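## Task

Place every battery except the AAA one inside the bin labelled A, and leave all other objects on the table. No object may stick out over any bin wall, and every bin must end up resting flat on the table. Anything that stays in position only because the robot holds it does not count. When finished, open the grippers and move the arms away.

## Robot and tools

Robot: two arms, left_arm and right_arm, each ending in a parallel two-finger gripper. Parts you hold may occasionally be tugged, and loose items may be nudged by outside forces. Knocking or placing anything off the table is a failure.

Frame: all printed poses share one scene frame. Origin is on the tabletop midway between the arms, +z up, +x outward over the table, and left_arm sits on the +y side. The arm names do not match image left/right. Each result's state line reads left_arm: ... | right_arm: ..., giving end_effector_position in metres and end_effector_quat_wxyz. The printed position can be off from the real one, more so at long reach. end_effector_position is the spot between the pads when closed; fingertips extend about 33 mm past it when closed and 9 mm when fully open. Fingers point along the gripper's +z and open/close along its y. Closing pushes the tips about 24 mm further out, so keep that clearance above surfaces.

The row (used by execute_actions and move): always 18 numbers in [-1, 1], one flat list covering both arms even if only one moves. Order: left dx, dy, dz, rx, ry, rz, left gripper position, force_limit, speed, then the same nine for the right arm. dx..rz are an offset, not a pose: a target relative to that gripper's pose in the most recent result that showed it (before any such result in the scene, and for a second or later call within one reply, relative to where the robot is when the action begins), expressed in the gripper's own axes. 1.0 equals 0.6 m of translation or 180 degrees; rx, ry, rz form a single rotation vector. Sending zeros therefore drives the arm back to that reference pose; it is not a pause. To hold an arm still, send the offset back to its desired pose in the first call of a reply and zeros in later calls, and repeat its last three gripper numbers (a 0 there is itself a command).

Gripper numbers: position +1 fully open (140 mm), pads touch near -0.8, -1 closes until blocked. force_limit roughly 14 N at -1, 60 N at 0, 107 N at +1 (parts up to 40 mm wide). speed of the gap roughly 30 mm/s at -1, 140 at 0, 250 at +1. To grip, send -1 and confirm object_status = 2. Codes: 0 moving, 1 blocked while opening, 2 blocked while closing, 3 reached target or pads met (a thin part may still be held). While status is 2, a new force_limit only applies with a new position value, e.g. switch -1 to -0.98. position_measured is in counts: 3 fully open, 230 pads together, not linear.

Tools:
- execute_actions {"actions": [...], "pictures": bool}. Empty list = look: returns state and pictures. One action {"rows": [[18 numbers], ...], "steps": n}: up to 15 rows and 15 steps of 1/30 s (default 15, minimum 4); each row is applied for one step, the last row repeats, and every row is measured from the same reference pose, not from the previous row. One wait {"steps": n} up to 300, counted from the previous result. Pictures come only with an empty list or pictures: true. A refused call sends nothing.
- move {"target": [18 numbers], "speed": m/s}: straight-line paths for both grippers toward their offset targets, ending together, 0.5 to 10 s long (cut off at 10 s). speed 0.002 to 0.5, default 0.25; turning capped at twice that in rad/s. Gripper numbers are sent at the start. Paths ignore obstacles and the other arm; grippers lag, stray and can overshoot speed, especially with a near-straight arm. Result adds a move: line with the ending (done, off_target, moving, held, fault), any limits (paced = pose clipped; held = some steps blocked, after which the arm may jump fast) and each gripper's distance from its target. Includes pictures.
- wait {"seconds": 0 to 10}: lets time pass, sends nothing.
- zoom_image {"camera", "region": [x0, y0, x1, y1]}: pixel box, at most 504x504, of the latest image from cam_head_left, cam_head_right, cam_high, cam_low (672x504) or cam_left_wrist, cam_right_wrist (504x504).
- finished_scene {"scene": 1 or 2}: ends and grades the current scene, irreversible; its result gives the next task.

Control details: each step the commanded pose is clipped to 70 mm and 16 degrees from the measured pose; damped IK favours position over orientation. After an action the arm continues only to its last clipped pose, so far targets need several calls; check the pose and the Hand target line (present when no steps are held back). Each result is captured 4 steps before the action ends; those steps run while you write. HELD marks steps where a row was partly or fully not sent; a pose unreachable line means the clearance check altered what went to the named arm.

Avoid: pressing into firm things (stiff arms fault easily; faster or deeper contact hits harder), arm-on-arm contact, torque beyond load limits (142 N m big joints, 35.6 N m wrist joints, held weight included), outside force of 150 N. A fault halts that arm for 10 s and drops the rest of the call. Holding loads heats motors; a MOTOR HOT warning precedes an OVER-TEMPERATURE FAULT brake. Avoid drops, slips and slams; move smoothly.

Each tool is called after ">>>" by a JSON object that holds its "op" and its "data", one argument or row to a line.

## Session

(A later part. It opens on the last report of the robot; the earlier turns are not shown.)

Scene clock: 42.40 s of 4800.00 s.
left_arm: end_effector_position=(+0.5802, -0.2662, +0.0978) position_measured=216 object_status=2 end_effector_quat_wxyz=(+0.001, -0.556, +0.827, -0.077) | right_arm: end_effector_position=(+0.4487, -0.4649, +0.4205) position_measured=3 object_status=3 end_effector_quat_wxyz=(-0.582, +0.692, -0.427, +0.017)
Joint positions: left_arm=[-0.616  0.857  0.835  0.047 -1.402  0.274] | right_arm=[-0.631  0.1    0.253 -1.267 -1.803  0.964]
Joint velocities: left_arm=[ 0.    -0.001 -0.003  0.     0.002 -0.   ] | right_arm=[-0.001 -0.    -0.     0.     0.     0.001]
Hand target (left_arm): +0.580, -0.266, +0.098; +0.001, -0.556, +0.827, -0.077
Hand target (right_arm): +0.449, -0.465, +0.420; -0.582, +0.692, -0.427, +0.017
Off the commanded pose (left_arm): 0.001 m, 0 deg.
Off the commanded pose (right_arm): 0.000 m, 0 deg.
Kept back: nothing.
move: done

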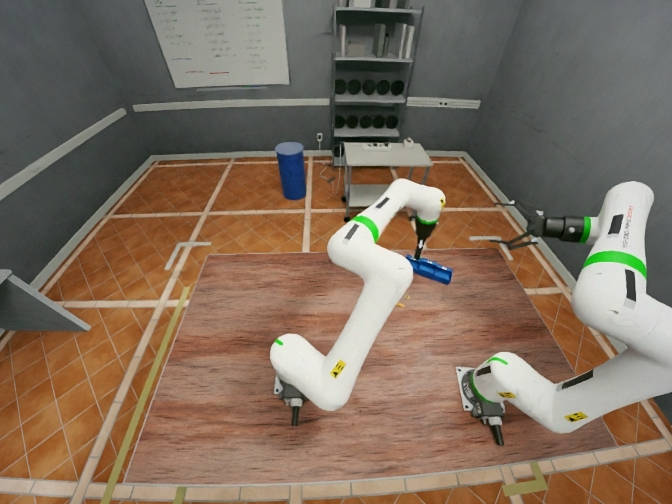

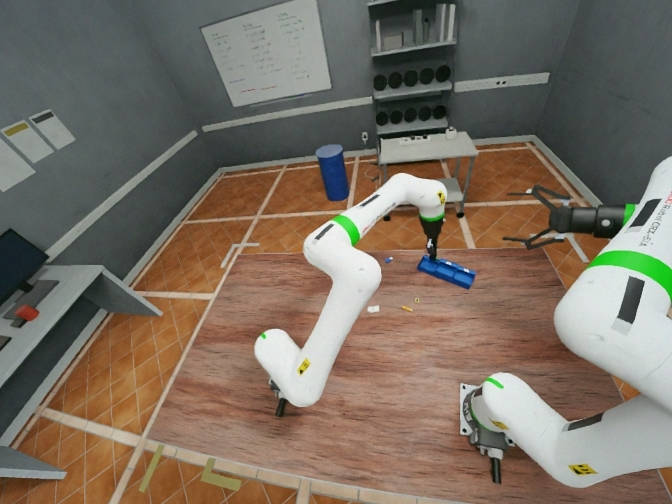

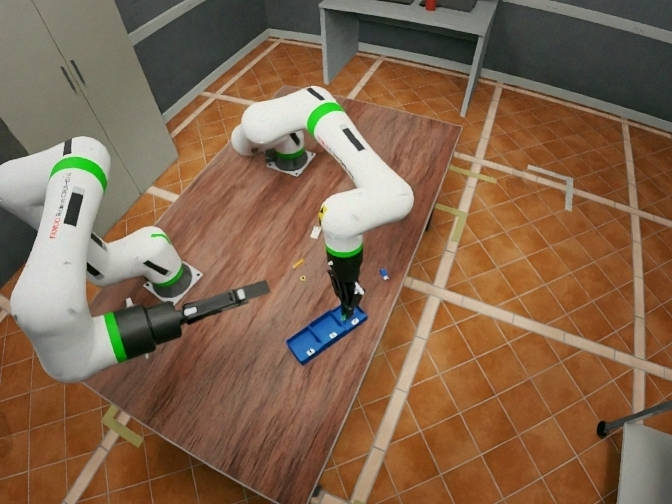

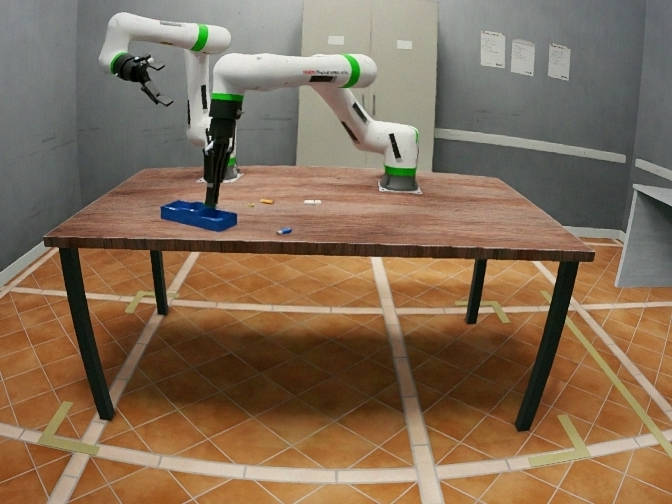

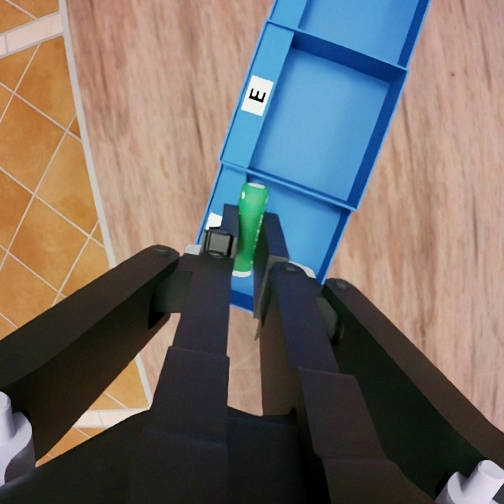

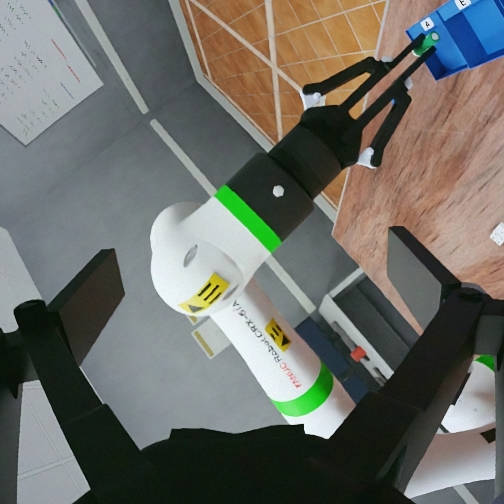

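Over A, slightly left; nudge +y, then release.

>>> {"op": "move", "data": {
  "target": [-0.01,0.025,0,0,0,0,-1,0,0,0,0,0,0,0,0,1,0,0],
  "speed": 0.05
}}

>>> {"op": "move", "data": {
  "target": [0,0,0,0,0,0,-0.3,0,0,0,0,0,0,0,0,1,0,0]
}}

>>> {"op": "move", "data": {
  "target": [0,0.3,-0.3,0,0,0,-0.3,0,0,0,0,0,0,0,0,1,0,0]
}}

Scene clock: 43.37 s of 4800.00 s.
left_arm: end_effector_position=(+0.5686, -0.2551, +0.0953) position_measured=216 object_status=2 end_effector_quat_wxyz=(+0.001, -0.556, +0.827, -0.077) | right_arm: end_effector_position=(+0.4487, -0.4649, +0.4205) position_measured=3 object_status=3 end_effector_quat_wxyz=(-0.582, +0.692, -0.427, +0.017)
Joint positions: left_arm=[-0.614  0.801  0.733  0.048 -1.356  0.27 ] | right_arm=[-0.631  0.1    0.253 -1.267 -1.803  0.964]
Joint velocities: left_arm=[ 0.    -0.001 -0.001  0.     0.001 -0.   ] | right_arm=[ 0.001  0.    -0.    -0.    -0.    -0.001]
Hand target (left_arm): +0.569, -0.255, +0.095; +0.001, -0.556, +0.827, -0.077
Hand target (right_arm): +0.449, -0.465, +0.420; -0.582, +0.692, -0.427, +0.017
Off the commanded pose (left_arm): 0.000 m, 0 deg.
Off the commanded pose (right_arm): 0.000 m, 0 deg.
Kept back: nothing.
move: done

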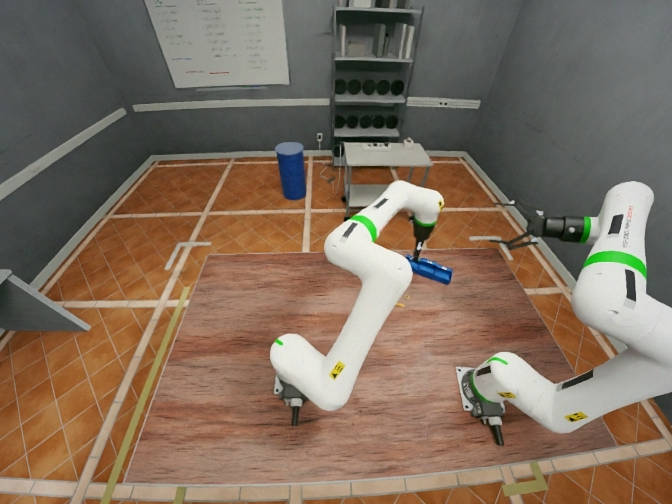

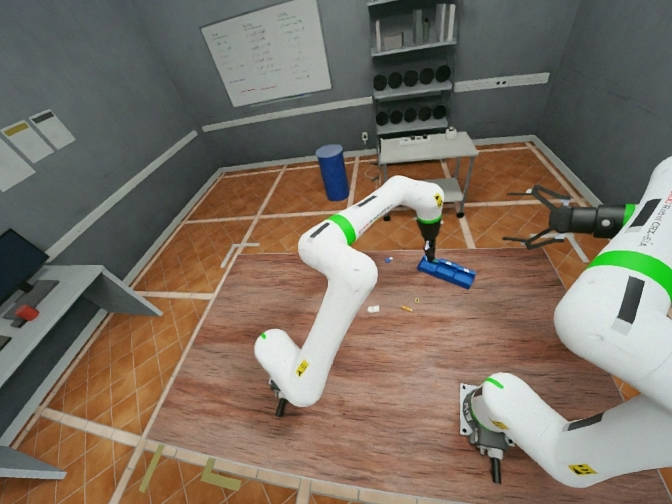

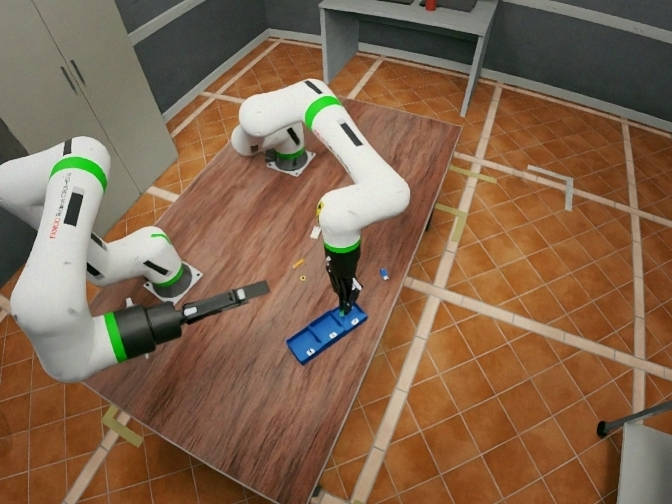

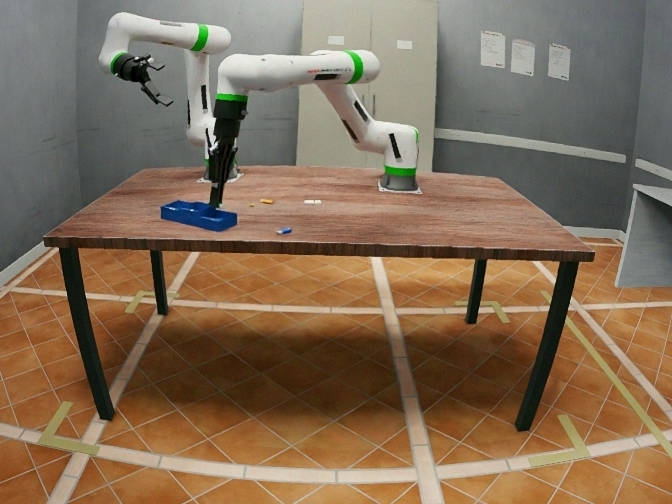

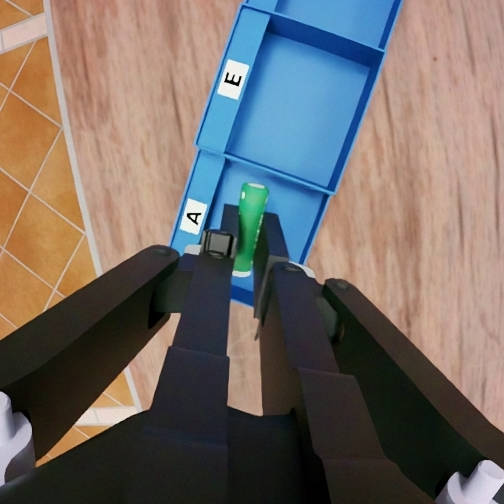

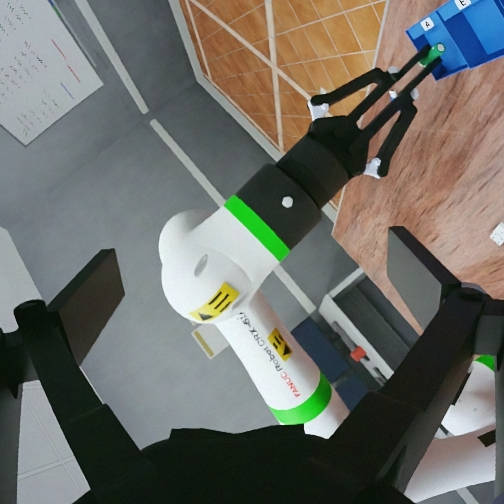

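Scene clock: 43.87 s of 4800.00 s.
left_arm: end_effector_position=(+0.5686, -0.2551, +0.0953) position_measured=167 object_status=3 end_effector_quat_wxyz=(+0.001, -0.556, +0.827, -0.077) | right_arm: end_effector_position=(+0.4487, -0.4649, +0.4205) position_measured=3 object_status=3 end_effector_quat_wxyz=(-0.582, +0.692, -0.427, +0.017)
Joint positions: left_arm=[-0.614  0.801  0.733  0.048 -1.356  0.27 ] | right_arm=[-0.631  0.1    0.253 -1.267 -1.803  0.964]
Joint velocities: left_arm=[-0.001  0.    -0.     0.     0.     0.   ] | right_arm=[ 0.001 -0.001  0.    -0.     0.     0.001]
Hand target (left_arm): +0.569, -0.255, +0.095; +0.001, -0.556, +0.827, -0.077
Hand target (right_arm): +0.449, -0.465, +0.420; -0.582, +0.692, -0.427, +0.017
Off the commanded pose (left_arm): 0.000 m, 0 deg.
Off the commanded pose (right_arm): 0.000 m, 0 deg.
Kept back: nothing.
move: done

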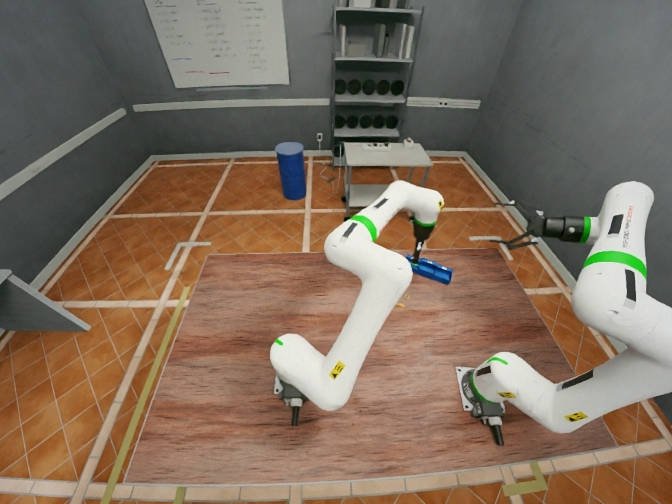

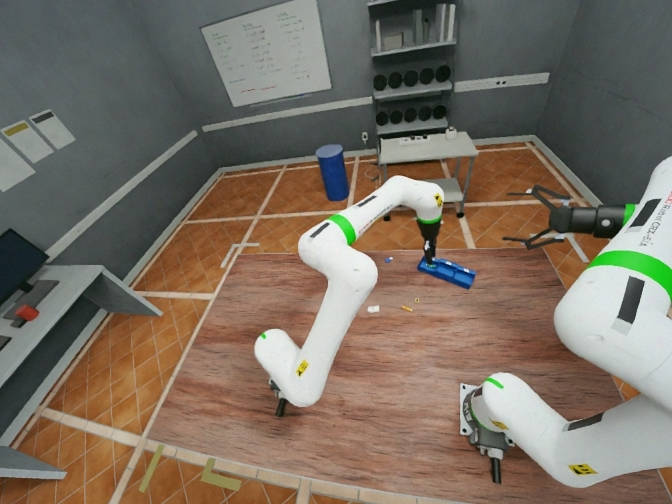

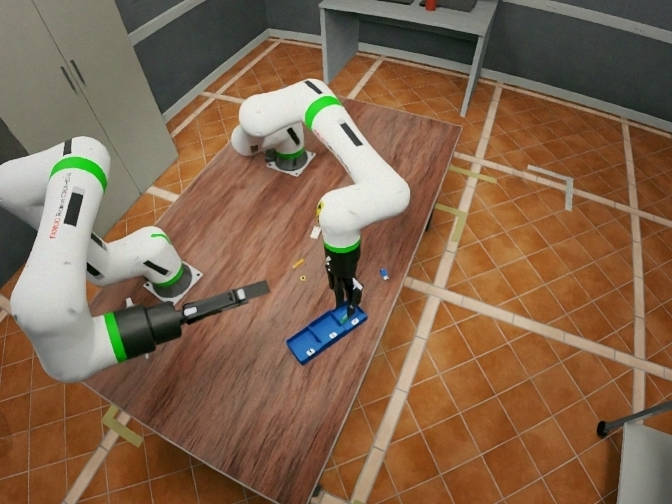

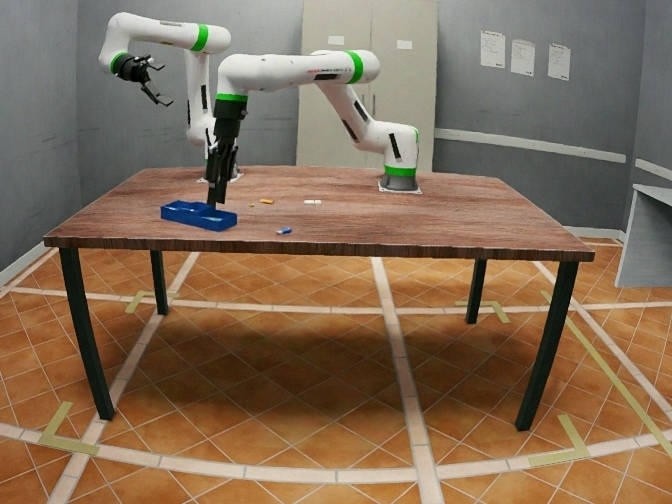

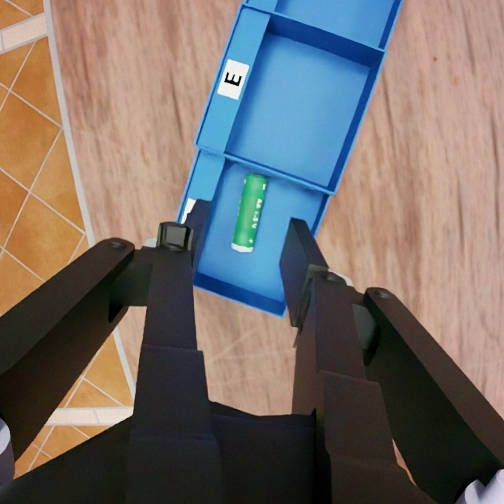

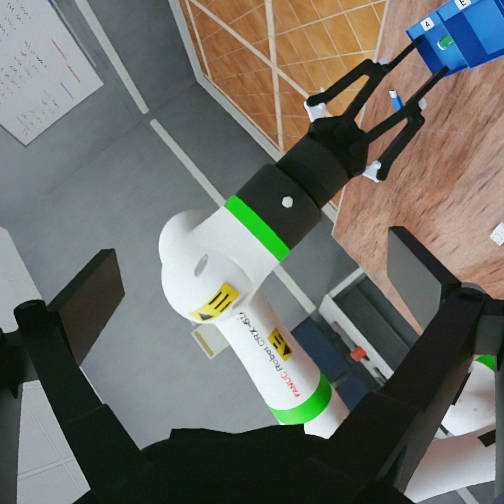

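Scene clock: 45.30 s of 4800.00 s.
left_arm: end_effector_position=(+0.3875, -0.1656, +0.2499) position_measured=167 object_status=3 end_effector_quat_wxyz=(+0.001, -0.556, +0.827, -0.077) | right_arm: end_effector_position=(+0.4487, -0.4649, +0.4205) position_measured=3 object_status=3 end_effector_quat_wxyz=(-0.582, +0.692, -0.427, +0.017)
Joint positions: left_arm=[-0.691  0.267  0.306  0.035 -1.46   0.353] | right_arm=[-0.631  0.1    0.253 -1.267 -1.803  0.964]
Joint velocities: left_arm=[-0.    -0.002 -0.     0.    -0.     0.   ] | right_arm=[ 0.    -0.    -0.001  0.    -0.    -0.001]
Hand target (left_arm): +0.387, -0.166, +0.250; +0.001, -0.556, +0.827, -0.077
Hand target (right_arm): +0.449, -0.465, +0.420; -0.582, +0.692, -0.427, +0.017
Off the commanded pose (left_arm): 0.000 m, 0 deg.
Off the commanded pose (right_arm): 0.000 m, 0 deg.
Kept back: nothing.
move: done

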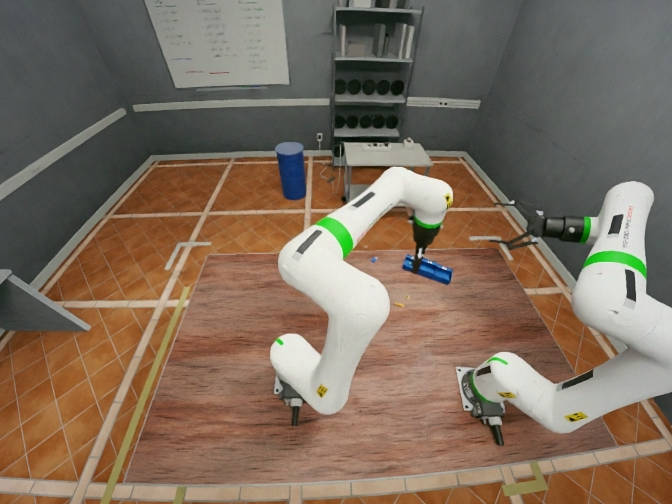

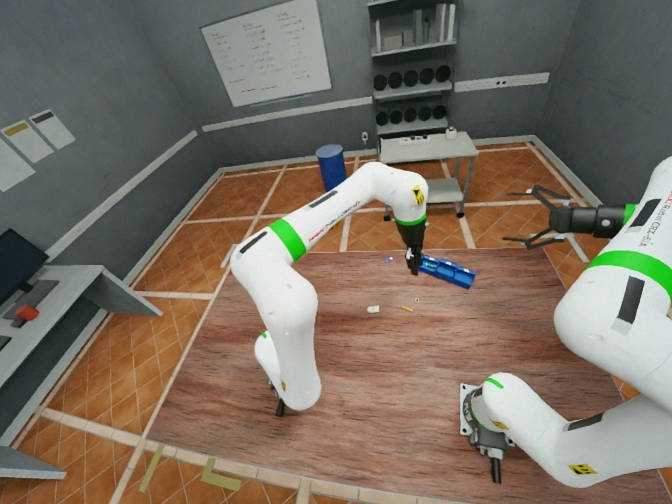

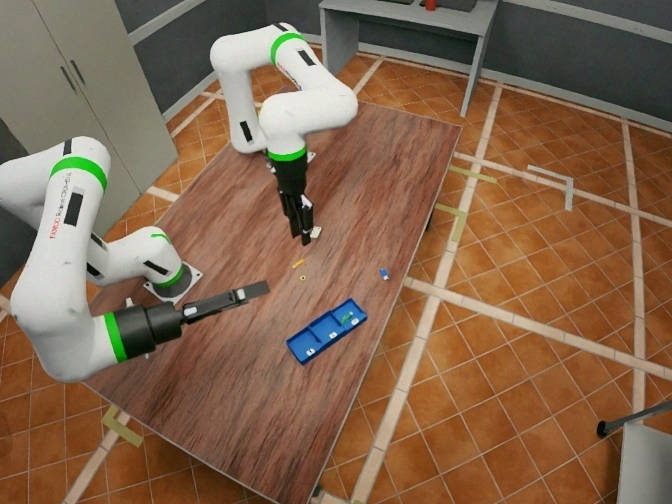

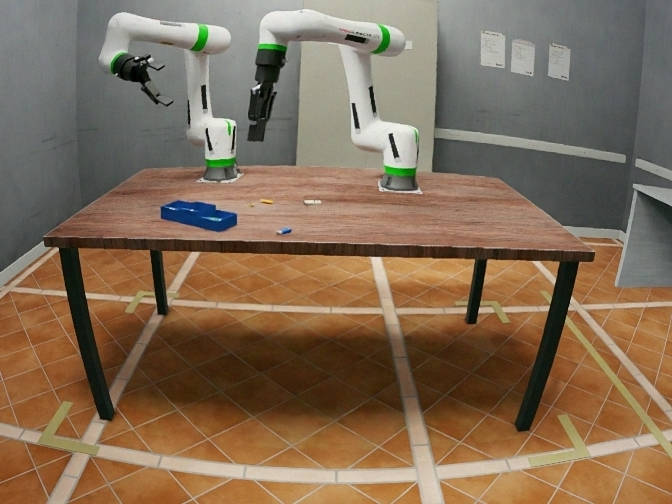

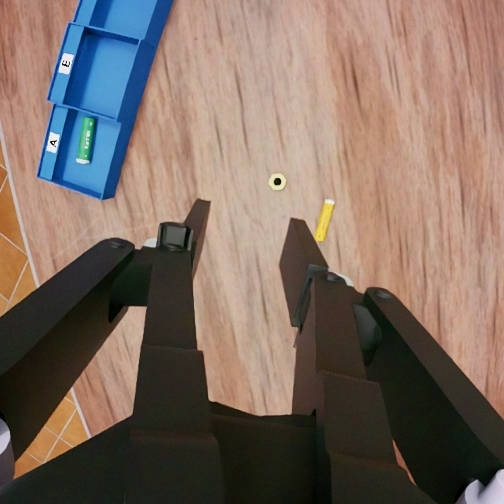

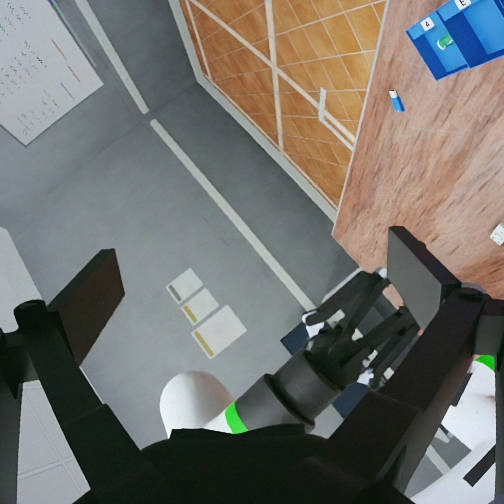

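>>> {"op": "finished_scene", "data": {
  "scene": 1
}}

The scene is finished: the task was done.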